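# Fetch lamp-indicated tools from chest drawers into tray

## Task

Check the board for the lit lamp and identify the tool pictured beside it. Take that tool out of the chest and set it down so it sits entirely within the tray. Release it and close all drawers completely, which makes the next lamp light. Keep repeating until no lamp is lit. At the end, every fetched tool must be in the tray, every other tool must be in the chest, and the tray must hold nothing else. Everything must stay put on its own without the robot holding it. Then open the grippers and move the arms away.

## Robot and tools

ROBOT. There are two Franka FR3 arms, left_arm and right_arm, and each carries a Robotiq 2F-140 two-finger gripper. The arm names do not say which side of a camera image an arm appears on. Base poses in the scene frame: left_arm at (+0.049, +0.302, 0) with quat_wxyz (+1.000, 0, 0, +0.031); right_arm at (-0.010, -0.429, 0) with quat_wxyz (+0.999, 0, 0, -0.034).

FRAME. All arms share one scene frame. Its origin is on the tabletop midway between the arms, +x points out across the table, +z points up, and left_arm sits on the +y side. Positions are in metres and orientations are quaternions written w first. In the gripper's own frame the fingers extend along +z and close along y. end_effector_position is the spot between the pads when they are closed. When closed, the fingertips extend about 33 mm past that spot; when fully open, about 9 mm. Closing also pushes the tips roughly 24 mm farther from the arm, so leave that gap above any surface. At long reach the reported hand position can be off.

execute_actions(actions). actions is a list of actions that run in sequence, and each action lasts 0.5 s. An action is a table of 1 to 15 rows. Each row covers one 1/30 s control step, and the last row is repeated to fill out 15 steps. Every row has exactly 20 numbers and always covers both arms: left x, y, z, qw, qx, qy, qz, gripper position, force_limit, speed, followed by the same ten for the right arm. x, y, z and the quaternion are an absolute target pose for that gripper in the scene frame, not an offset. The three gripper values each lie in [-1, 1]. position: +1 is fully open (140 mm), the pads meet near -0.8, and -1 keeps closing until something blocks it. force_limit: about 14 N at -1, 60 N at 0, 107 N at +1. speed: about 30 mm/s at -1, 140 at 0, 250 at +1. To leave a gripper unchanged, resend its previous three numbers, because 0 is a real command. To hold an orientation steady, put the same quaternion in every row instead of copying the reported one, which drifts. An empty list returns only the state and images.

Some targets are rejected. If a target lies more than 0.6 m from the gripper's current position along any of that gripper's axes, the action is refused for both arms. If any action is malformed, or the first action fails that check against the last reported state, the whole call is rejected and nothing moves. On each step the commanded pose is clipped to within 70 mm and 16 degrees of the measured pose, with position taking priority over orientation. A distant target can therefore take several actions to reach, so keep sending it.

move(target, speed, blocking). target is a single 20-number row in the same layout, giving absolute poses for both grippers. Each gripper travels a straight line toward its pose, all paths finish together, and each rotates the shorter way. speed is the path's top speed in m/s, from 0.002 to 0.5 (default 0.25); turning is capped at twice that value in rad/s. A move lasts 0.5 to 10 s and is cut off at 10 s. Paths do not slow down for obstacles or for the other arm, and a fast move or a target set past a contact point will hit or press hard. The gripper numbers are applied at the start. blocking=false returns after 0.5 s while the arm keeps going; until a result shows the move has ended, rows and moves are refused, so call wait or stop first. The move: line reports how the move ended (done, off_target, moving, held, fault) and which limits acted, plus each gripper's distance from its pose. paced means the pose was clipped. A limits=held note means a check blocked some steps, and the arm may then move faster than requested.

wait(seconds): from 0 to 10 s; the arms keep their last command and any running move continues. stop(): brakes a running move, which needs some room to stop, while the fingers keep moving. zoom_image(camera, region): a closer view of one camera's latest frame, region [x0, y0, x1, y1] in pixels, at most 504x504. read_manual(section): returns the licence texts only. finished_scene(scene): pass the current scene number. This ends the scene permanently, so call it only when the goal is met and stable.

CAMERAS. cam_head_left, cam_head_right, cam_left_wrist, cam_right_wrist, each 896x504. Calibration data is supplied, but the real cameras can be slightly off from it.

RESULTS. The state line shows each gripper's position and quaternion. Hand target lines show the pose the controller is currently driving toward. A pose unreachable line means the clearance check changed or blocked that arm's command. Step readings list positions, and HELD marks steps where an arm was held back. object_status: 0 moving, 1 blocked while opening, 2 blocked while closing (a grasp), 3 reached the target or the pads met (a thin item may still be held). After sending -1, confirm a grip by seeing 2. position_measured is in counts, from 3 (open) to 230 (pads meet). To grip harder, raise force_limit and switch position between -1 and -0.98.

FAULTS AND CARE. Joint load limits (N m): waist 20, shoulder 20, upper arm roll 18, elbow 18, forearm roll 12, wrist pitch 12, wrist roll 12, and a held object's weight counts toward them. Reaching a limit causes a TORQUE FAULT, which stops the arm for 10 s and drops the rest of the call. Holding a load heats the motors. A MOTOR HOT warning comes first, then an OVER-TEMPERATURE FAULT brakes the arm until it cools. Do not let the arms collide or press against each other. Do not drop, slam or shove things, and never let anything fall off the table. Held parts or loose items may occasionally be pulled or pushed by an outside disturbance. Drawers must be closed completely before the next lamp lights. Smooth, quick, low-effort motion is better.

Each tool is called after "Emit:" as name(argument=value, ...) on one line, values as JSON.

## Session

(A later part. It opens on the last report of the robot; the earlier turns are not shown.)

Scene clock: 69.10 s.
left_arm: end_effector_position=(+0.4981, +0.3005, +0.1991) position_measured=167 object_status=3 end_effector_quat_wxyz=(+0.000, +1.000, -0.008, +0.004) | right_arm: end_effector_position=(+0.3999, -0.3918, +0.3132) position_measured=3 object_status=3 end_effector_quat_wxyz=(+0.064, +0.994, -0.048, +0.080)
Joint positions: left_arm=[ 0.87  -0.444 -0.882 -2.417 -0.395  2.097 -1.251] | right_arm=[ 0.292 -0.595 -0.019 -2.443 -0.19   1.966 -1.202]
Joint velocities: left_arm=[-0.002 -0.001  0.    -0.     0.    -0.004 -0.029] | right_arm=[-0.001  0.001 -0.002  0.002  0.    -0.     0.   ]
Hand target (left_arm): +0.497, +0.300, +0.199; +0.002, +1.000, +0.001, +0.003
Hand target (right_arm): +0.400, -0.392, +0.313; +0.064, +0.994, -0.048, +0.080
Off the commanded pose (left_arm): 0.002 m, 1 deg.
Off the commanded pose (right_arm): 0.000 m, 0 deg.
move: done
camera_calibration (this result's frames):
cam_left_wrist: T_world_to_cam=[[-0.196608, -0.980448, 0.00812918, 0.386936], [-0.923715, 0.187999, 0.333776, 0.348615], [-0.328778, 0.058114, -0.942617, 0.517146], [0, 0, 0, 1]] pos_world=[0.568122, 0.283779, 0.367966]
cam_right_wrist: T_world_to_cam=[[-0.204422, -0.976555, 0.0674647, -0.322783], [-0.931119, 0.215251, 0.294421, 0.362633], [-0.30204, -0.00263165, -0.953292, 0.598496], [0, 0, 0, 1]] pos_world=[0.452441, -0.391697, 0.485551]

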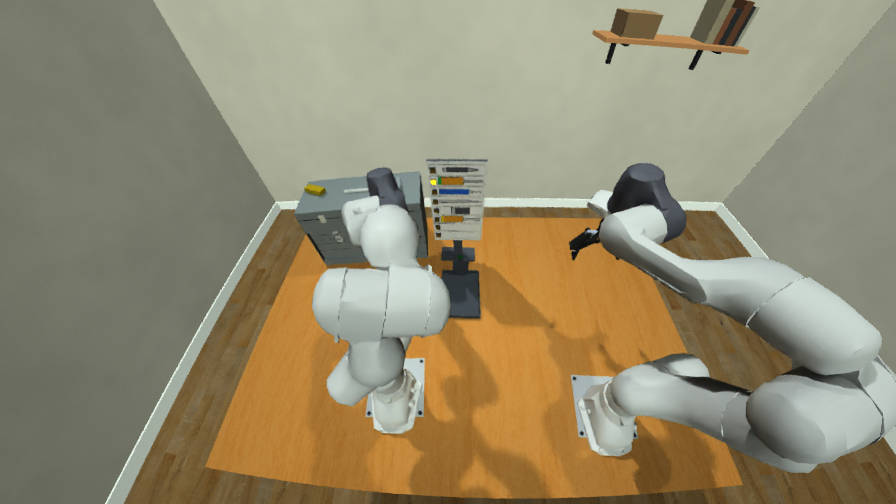

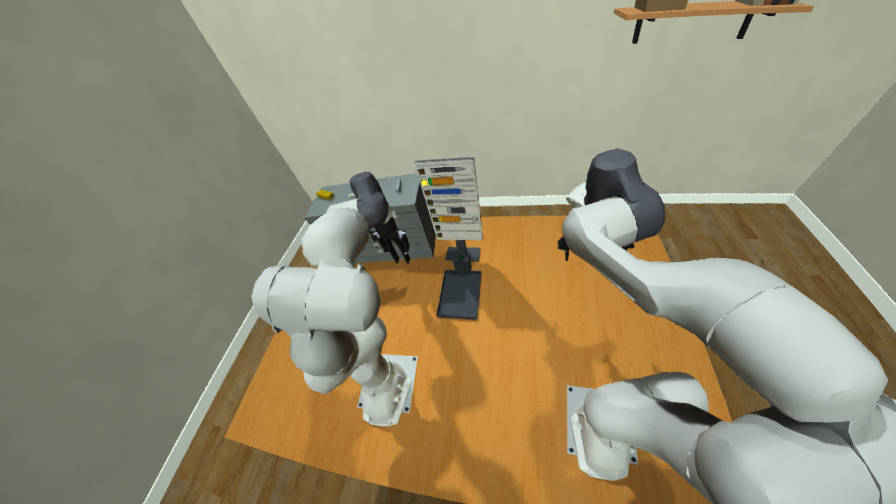

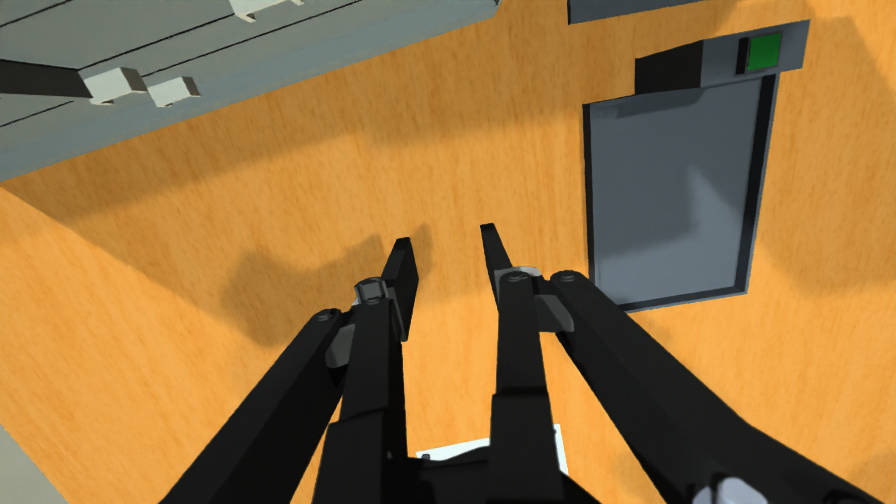

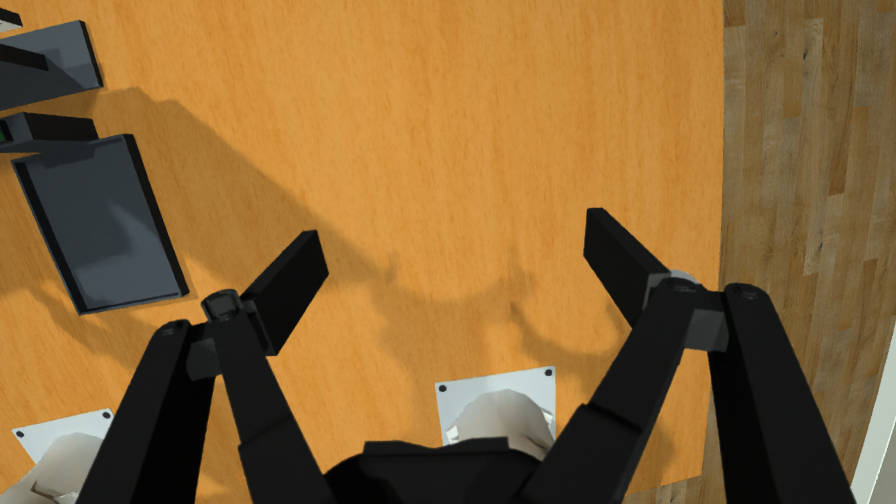

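Emit:
move(target=[0.54,0.475,0.135,0,0.866,0,0.5,0.0,0,0.5,0.4,-0.392,0.313,0.064,0.994,-0.048,0.08,1,0,0])

Scene clock: 73.73 s.
left_arm: end_effector_position=(+0.5352, +0.4737, +0.1336) position_measured=129 object_status=3 end_effector_quat_wxyz=(+0.007, +0.873, +0.007, +0.487) | right_arm: end_effector_position=(+0.3999, -0.3918, +0.3132) position_measured=3 object_status=3 end_effector_quat_wxyz=(+0.064, +0.994, -0.048, +0.080)
Joint positions: left_arm=[ 0.634 -0.184 -0.218 -2.798 -2.328  2.525  1.071] | right_arm=[ 0.292 -0.595 -0.019 -2.443 -0.19   1.966 -1.202]
Joint velocities: left_arm=[-0.001  0.001 -0.001 -0.001 -0.004 -0.003  0.034] | right_arm=[-0.     0.001 -0.    -0.     0.001  0.001 -0.002]
Hand target (left_arm): +0.535, +0.473, +0.132; +0.005, +0.873, +0.003, +0.488
Hand target (right_arm): +0.400, -0.392, +0.313; +0.064, +0.994, -0.048, +0.080
Off the commanded pose (left_arm): 0.005 m, 2 deg.
Off the commanded pose (right_arm): 0.000 m, 0 deg.
move: off_target (left_arm); limits=paced
camera_calibration (this result's frames):
cam_left_wrist: T_world_to_cam=[[-0.0973121, -0.986725, -0.130018, 0.532857], [-0.776607, 0.156983, -0.610113, 0.43432], [0.622425, 0.0416017, -0.781573, -0.0652051], [0, 0, 0, 1]] pos_world=[0.429734, 0.460315, 0.283303]
cam_right_wrist: T_world_to_cam=[[-0.204422, -0.976555, 0.0674649, -0.322783], [-0.93112, 0.21525, 0.294421, 0.362633], [-0.30204, -0.00263188, -0.953292, 0.598496], [0, 0, 0, 1]] pos_world=[0.452441, -0.391697, 0.485551]

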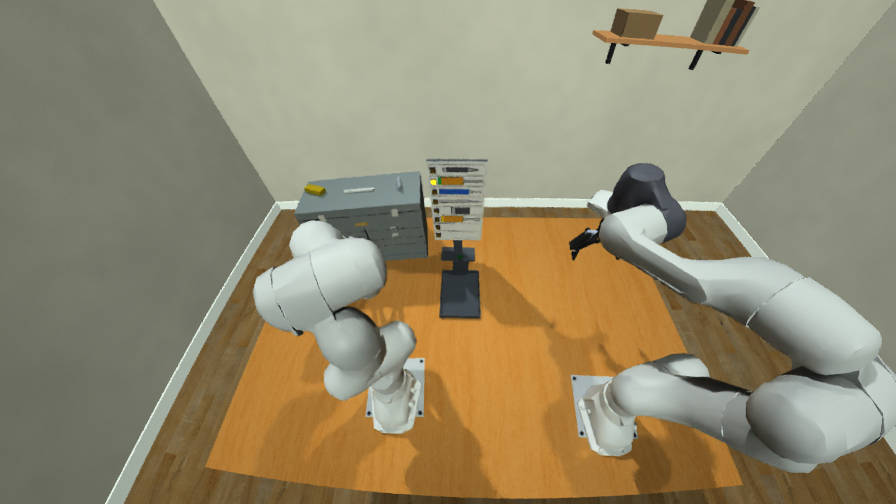

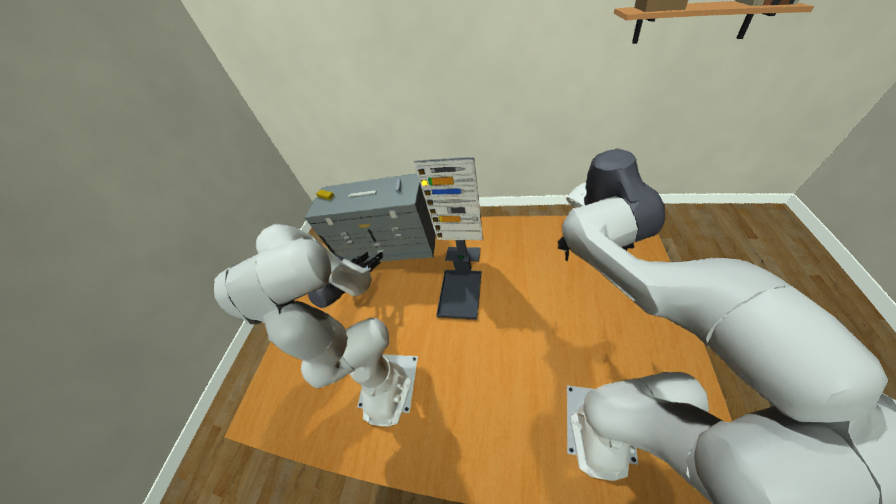

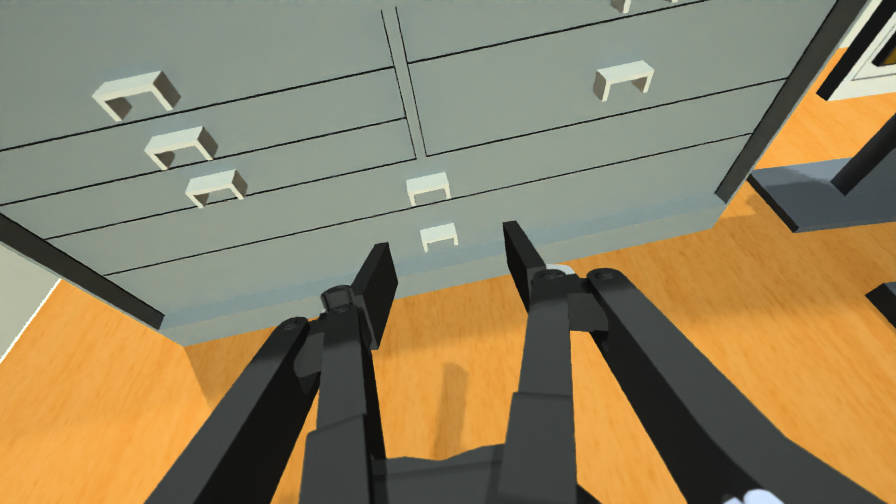

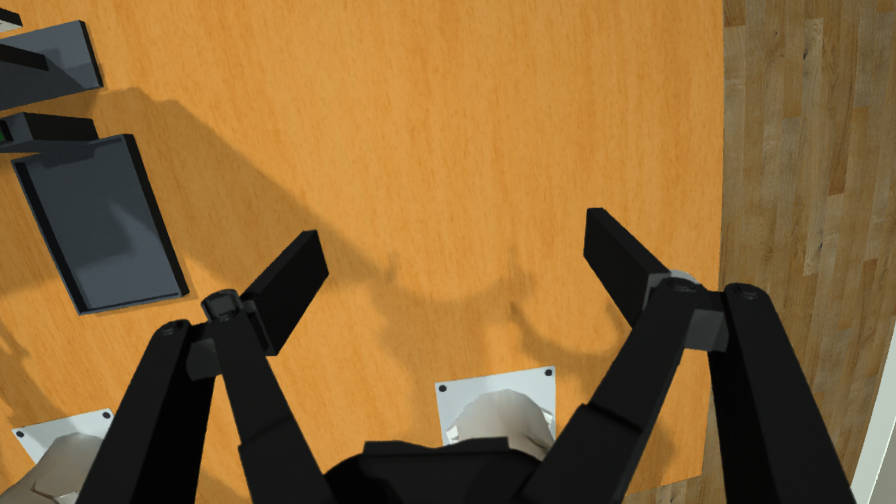

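Emit:
move(target=[0.5,0.475,0.25,0,1,0,0,0.0,0,0.5,0.4,-0.392,0.313,0.064,0.994,-0.048,0.08,1,0,0])

Emit:
move(target=[0.56,0.475,0.17,0,0.966,0,0.259,0.0,0,0.5,0.4,-0.392,0.313,0.064,0.994,-0.048,0.08,1,0,0])

Scene clock: 77.57 s.
left_arm: end_effector_position=(+0.5059, +0.4780, +0.2515) position_measured=129 object_status=3 end_effector_quat_wxyz=(-0.009, +1.000, -0.007, +0.010) | right_arm: end_effector_position=(+0.3999, -0.3918, +0.3132) position_measured=3 object_status=3 end_effector_quat_wxyz=(+0.064, +0.994, -0.048, +0.080)
Joint positions: left_arm=[ 1.408 -0.433 -0.997 -2.223 -0.389  1.977 -0.888] | right_arm=[ 0.292 -0.595 -0.019 -2.443 -0.19   1.966 -1.202]
Joint velocities: left_arm=[ 0.003 -0.001 -0.003  0.    -0.    -0.01  -0.028] | right_arm=[-0.    -0.001 -0.    -0.    -0.001  0.    -0.   ]
Hand target (left_arm): +0.506, +0.477, +0.252; -0.009, +1.000, -0.000, +0.009
Hand target (right_arm): +0.400, -0.392, +0.313; +0.064, +0.994, -0.048, +0.080
Off the commanded pose (left_arm): 0.007 m, 2 deg.
Off the commanded pose (right_arm): 0.000 m, 0 deg.
move: off_target (left_arm); limits=paced
camera_calibration (this result's frames):
cam_left_wrist: T_world_to_cam=[[-0.196121, -0.980507, -0.0119707, 0.566922], [-0.927839, 0.181609, 0.325781, 0.31211], [-0.317257, 0.0749995, -0.945369, 0.545643], [0, 0, 0, 1]] pos_world=[0.573882, 0.458266, 0.420941]
cam_right_wrist: T_world_to_cam=[[-0.204422, -0.976555, 0.0674648, -0.322783], [-0.931119, 0.215251, 0.294421, 0.362633], [-0.30204, -0.00263168, -0.953292, 0.598496], [0, 0, 0, 1]] pos_world=[0.452441, -0.391697, 0.485551]

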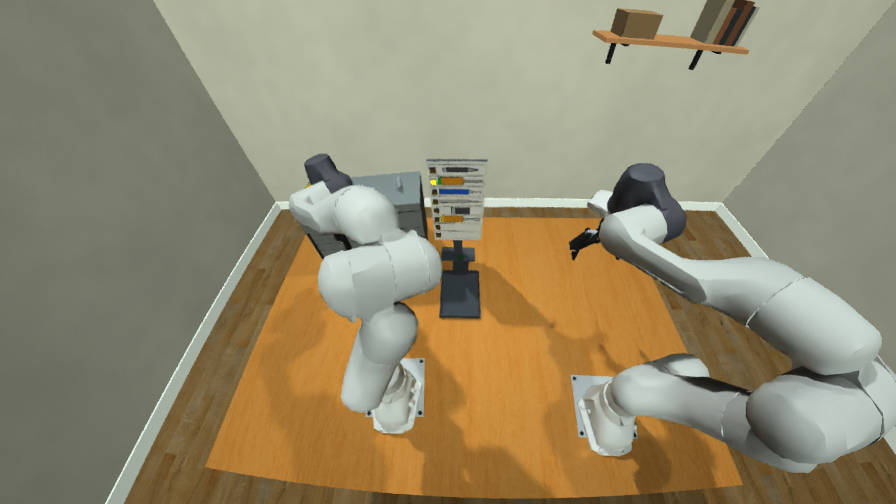

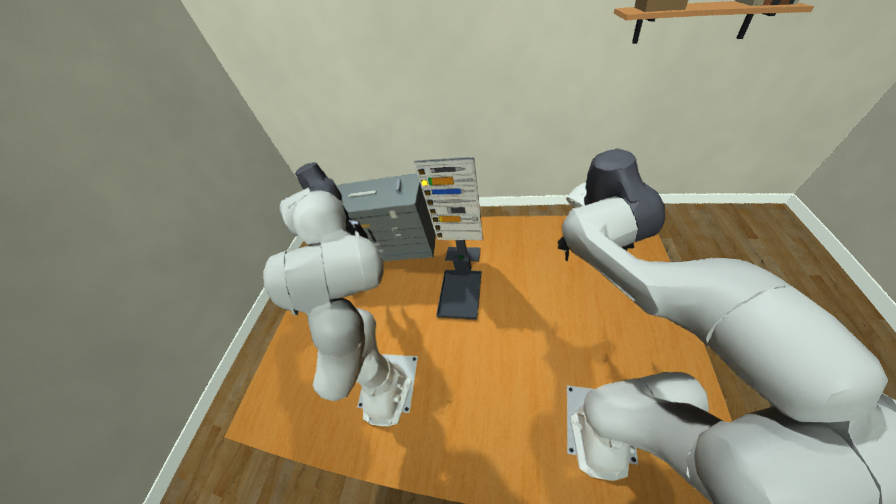

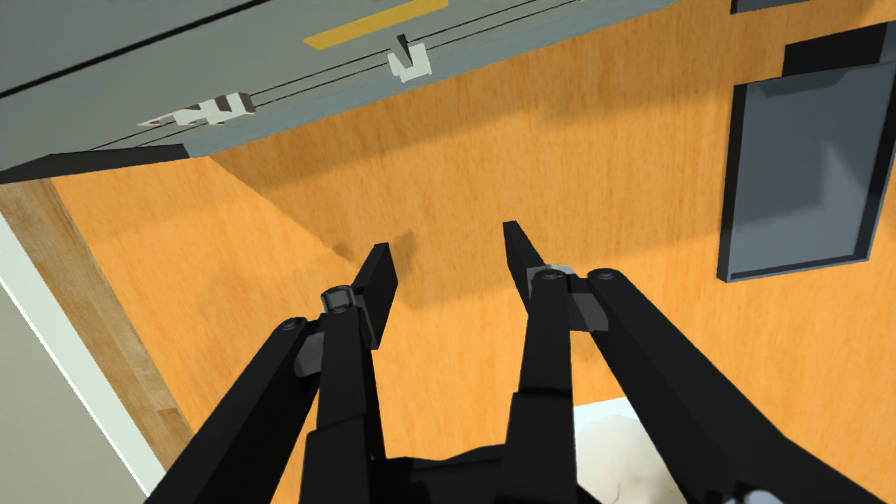

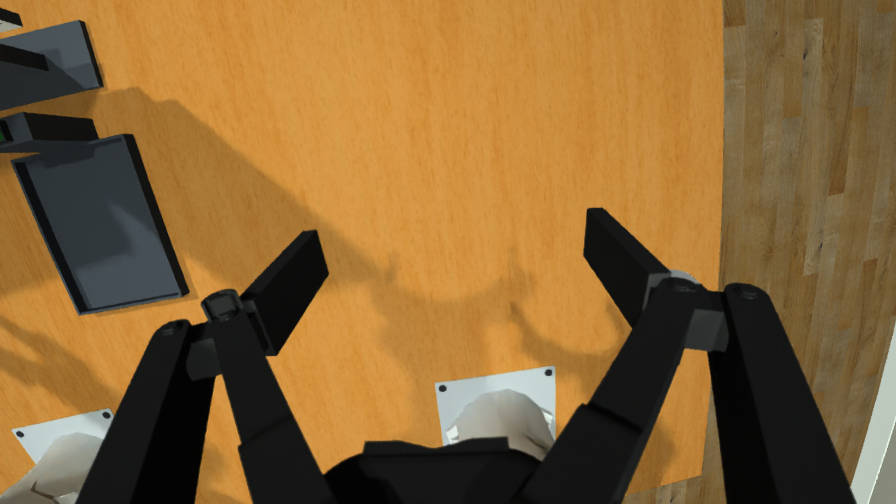

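Scene clock: 79.77 s.
left_arm: end_effector_position=(+0.5580, +0.4757, +0.1724) position_measured=129 object_status=3 end_effector_quat_wxyz=(+0.001, +0.967, +0.008, +0.256) | right_arm: end_effector_position=(+0.3999, -0.3918, +0.3132) position_measured=3 object_status=3 end_effector_quat_wxyz=(+0.064, +0.994, -0.048, +0.080)
Joint positions: left_arm=[ 1.137 -0.335 -0.876 -2.604 -1.07   2.69  -0.383] | right_arm=[ 0.292 -0.595 -0.019 -2.443 -0.19   1.966 -1.202]
Joint velocities: left_arm=[-0.005  0.002  0.005  0.    -0.006  0.007  0.036] | right_arm=[0.    0.001 0.002 0.    0.001 0.    0.001]
Hand target (left_arm): +0.557, +0.476, +0.172; -0.000, +0.966, +0.003, +0.257
Hand target (right_arm): +0.400, -0.392, +0.313; +0.064, +0.994, -0.048, +0.080
Off the commanded pose (left_arm): 0.003 m, 1 deg.
Off the commanded pose (right_arm): 0.000 m, 0 deg.
move: done
camera_calibration (this result's frames):
cam_left_wrist: T_world_to_cam=[[-0.148273, -0.986071, -0.0753623, 0.560796], [-0.974069, 0.158786, -0.161172, 0.507298], [0.170893, 0.0495107, -0.984045, 0.233968], [0, 0, 0, 1]] pos_world=[0.537311, 0.460848, 0.35426]
cam_right_wrist: T_world_to_cam=[[-0.204422, -0.976555, 0.0674648, -0.322783], [-0.931119, 0.215251, 0.294421, 0.362633], [-0.30204, -0.00263175, -0.953291, 0.598496], [0, 0, 0, 1]] pos_world=[0.452441, -0.391697, 0.485551]

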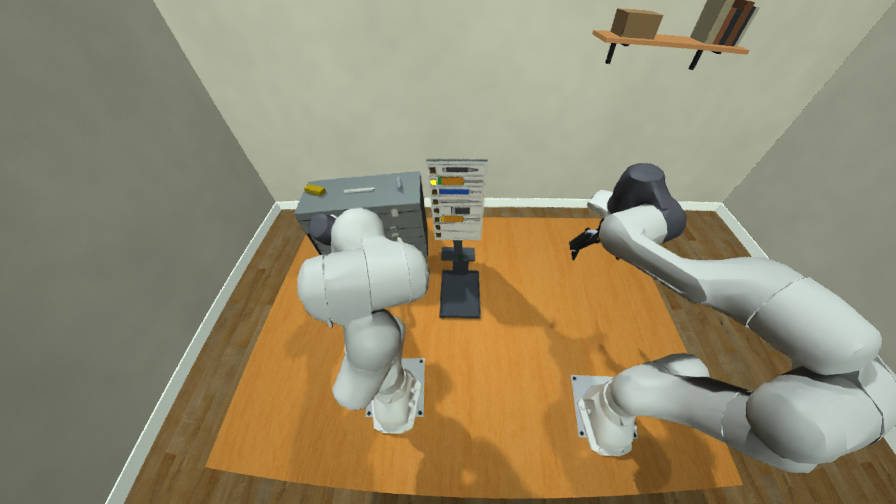

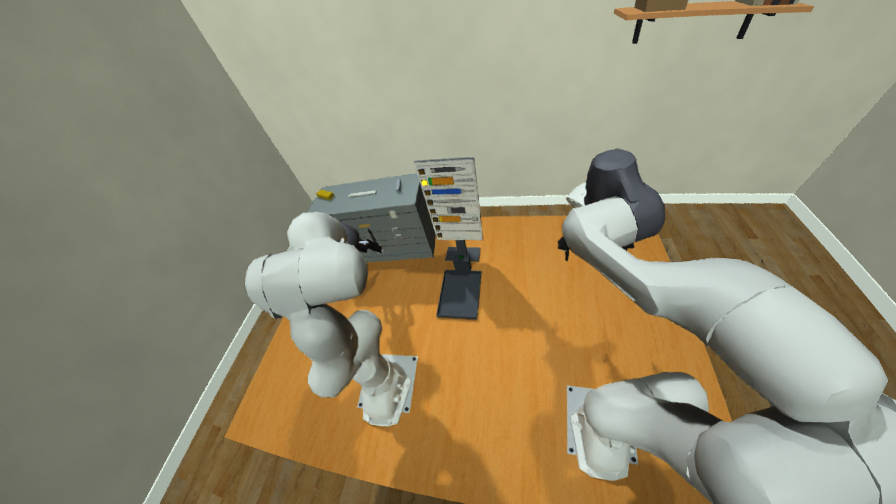

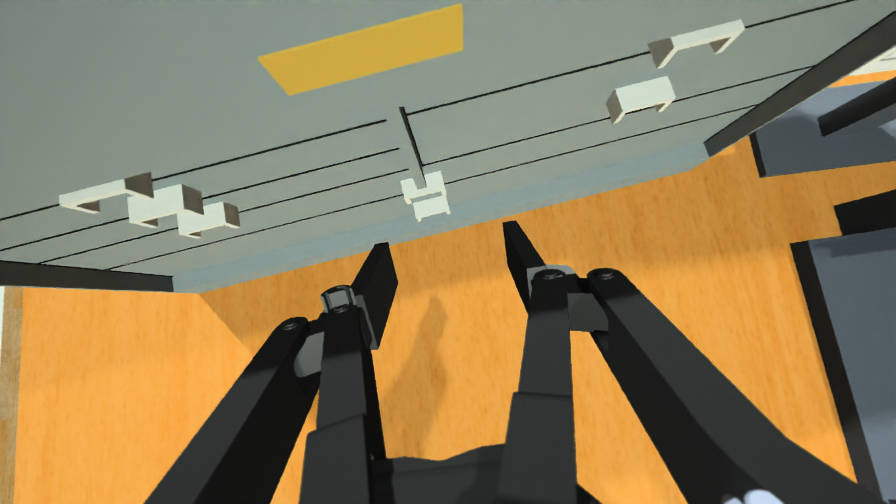

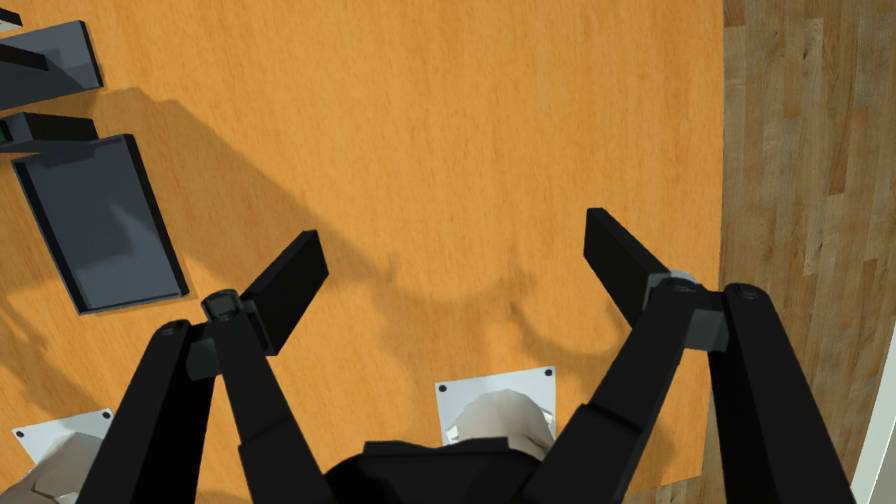

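Emit:
move(target=[0.597,0.478,0.163,0,0.966,0,0.259,0.0,0,0.5,0.4,-0.392,0.313,0.064,0.994,-0.048,0.08,1,0,0], speed=0.08)

Emit:
move(target=[0.597,0.478,0.163,0,0.966,0,0.259,-1,0,0.5,0.4,-0.392,0.313,0.064,0.994,-0.048,0.08,1,0,0], speed=0.08)

Scene clock: 81.00 s.
left_arm: end_effector_position=(+0.5962, +0.4760, +0.1621) position_measured=129 object_status=3 end_effector_quat_wxyz=(+0.001, +0.966, -0.006, +0.259) | right_arm: end_effector_position=(+0.3999, -0.3918, +0.3132) position_measured=3 object_status=3 end_effector_quat_wxyz=(+0.064, +0.994, -0.048, +0.080)
Joint positions: left_arm=[ 1.21  -0.167 -0.982 -2.519 -0.955  2.806 -0.441] | right_arm=[ 0.292 -0.595 -0.019 -2.443 -0.19   1.966 -1.202]
Joint velocities: left_arm=[ 0.012  0.001 -0.012  0.002  0.011  0.011 -0.034] | right_arm=[-0.002  0.001 -0.001 -0.     0.001  0.001  0.001]
Hand target (left_arm): +0.597, +0.477, +0.163; +0.000, +0.966, -0.000, +0.259
Hand target (right_arm): +0.400, -0.392, +0.313; +0.064, +0.994, -0.048, +0.080
Off the commanded pose (left_arm): 0.002 m, 1 deg.
Off the commanded pose (right_arm): 0.000 m, 0 deg.
move: done
camera_calibration (this result's frames):
cam_left_wrist: T_world_to_cam=[[-0.173932, -0.981098, -0.0848207, 0.580404], [-0.968594, 0.185983, -0.165035, 0.527193], [0.177691, 0.053452, -0.982634, 0.211085], [0, 0, 0, 1]] pos_world=[0.574078, 0.460101, 0.343655]
cam_right_wrist: T_world_to_cam=[[-0.204422, -0.976555, 0.0674649, -0.322783], [-0.931119, 0.215251, 0.294421, 0.362633], [-0.30204, -0.00263183, -0.953291, 0.598496], [0, 0, 0, 1]] pos_world=[0.452441, -0.391697, 0.485551]

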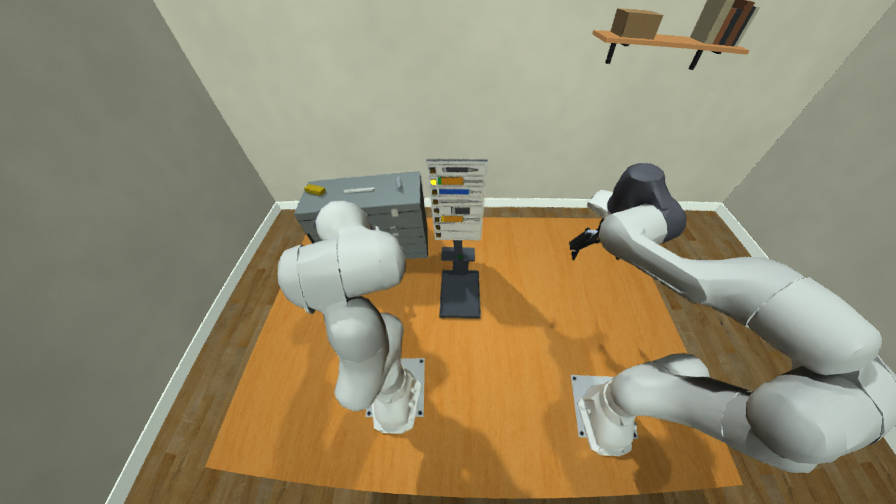

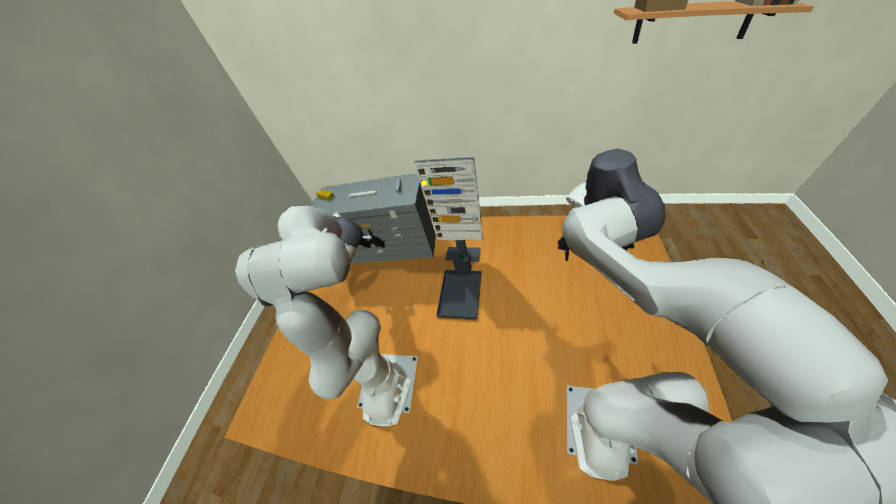

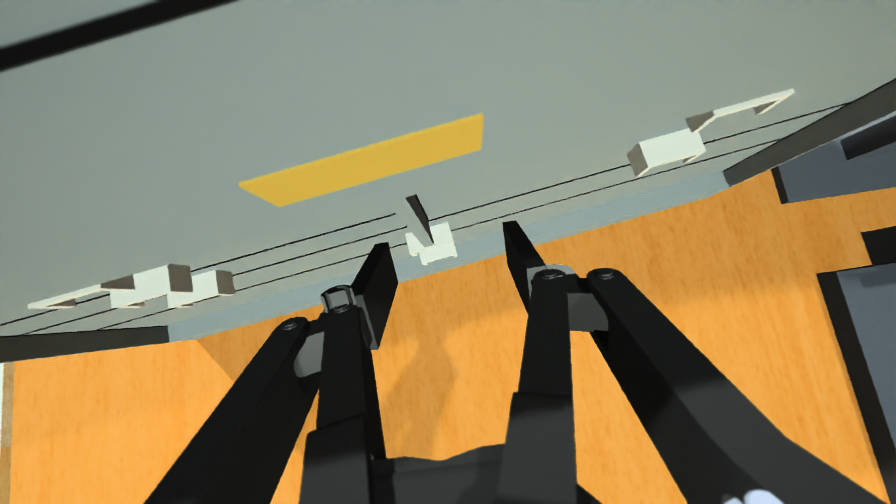

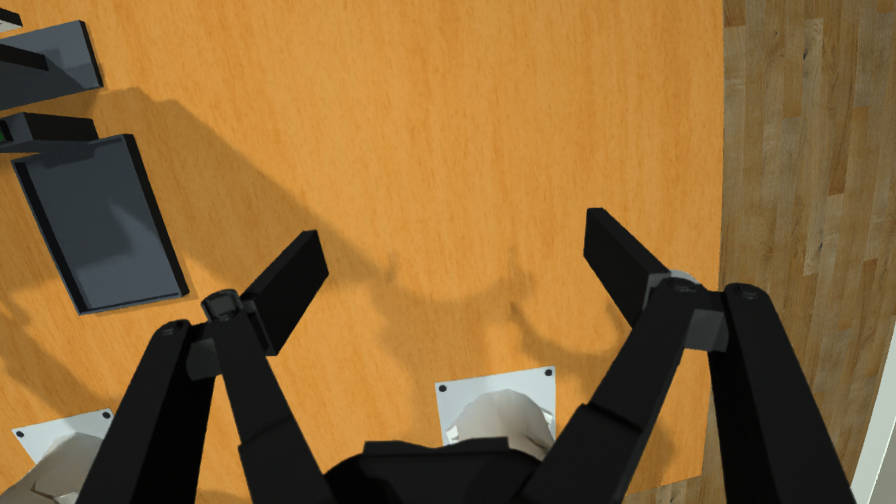

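Scene clock: 81.70 s.
left_arm: end_effector_position=(+0.5948, +0.4855, +0.1638) position_measured=227 object_status=2 end_effector_quat_wxyz=(-0.004, +0.965, +0.004, +0.261) | right_arm: end_effector_position=(+0.3999, -0.3918, +0.3132) position_measured=3 object_status=3 end_effector_quat_wxyz=(+0.064, +0.994, -0.048, +0.080)
Joint positions: left_arm=[ 1.219 -0.167 -0.978 -2.518 -0.953  2.815 -0.45 ] | right_arm=[ 0.292 -0.595 -0.019 -2.443 -0.19   1.966 -1.202]
Joint velocities: left_arm=[ 0.    -0.002  0.     0.001  0.003 -0.    -0.011] | right_arm=[-0.001  0.    -0.    -0.001 -0.     0.     0.002]
Hand target (left_arm): +0.597, +0.478, +0.163; +0.000, +0.966, -0.000, +0.259
Hand target (right_arm): +0.400, -0.392, +0.313; +0.064, +0.994, -0.048, +0.080
Off the commanded pose (left_arm): 0.008 m, 1 deg.
Off the commanded pose (right_arm): 0.000 m, 0 deg.
move: off_target (left_arm)
camera_calibration (this result's frames):
cam_left_wrist: T_world_to_cam=[[-0.151688, -0.984379, -0.0893843, 0.578745], [-0.971813, 0.165039, -0.16835, 0.537039], [0.180472, 0.061328, -0.981666, 0.206922], [0, 0, 0, 1]] pos_world=[0.572347, 0.468382, 0.34527]
cam_right_wrist: T_world_to_cam=[[-0.204421, -0.976555, 0.0674649, -0.322783], [-0.93112, 0.21525, 0.294421, 0.362633], [-0.30204, -0.00263193, -0.953292, 0.598496], [0, 0, 0, 1]] pos_world=[0.452441, -0.391697, 0.485551]

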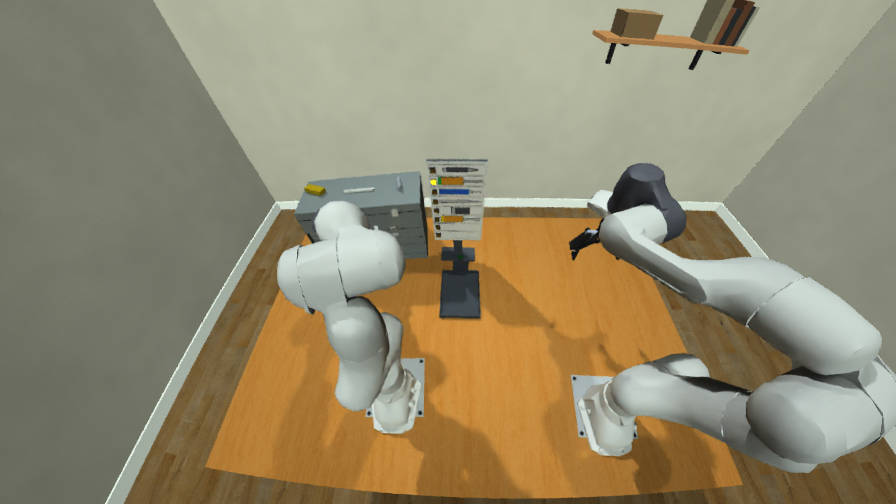

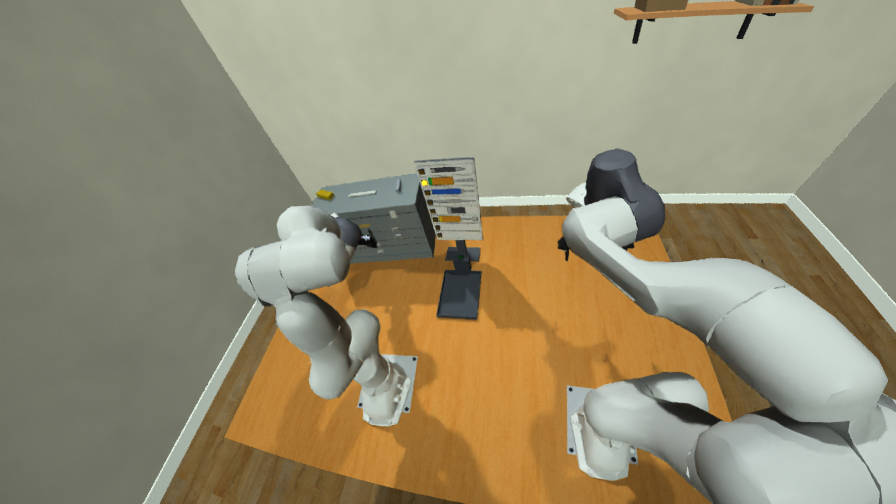

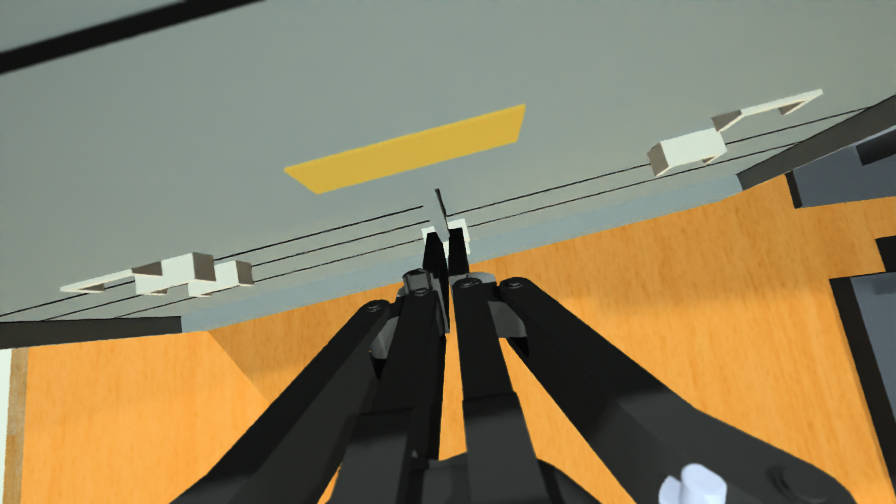

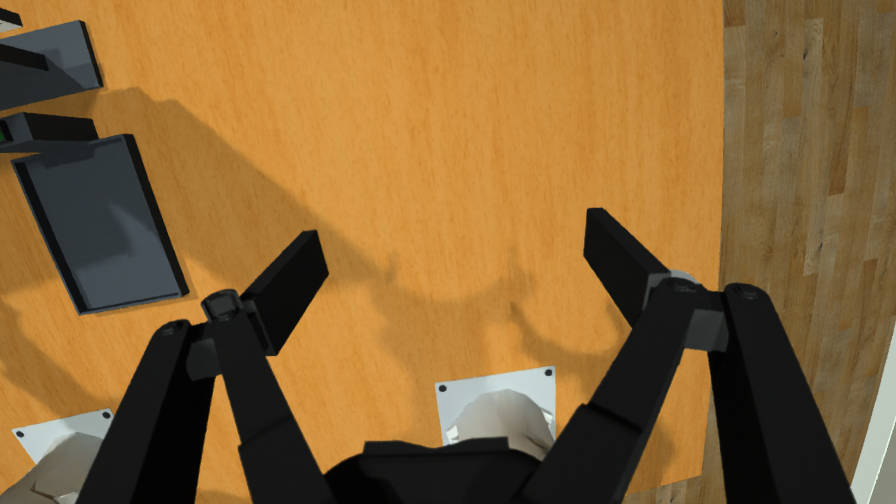

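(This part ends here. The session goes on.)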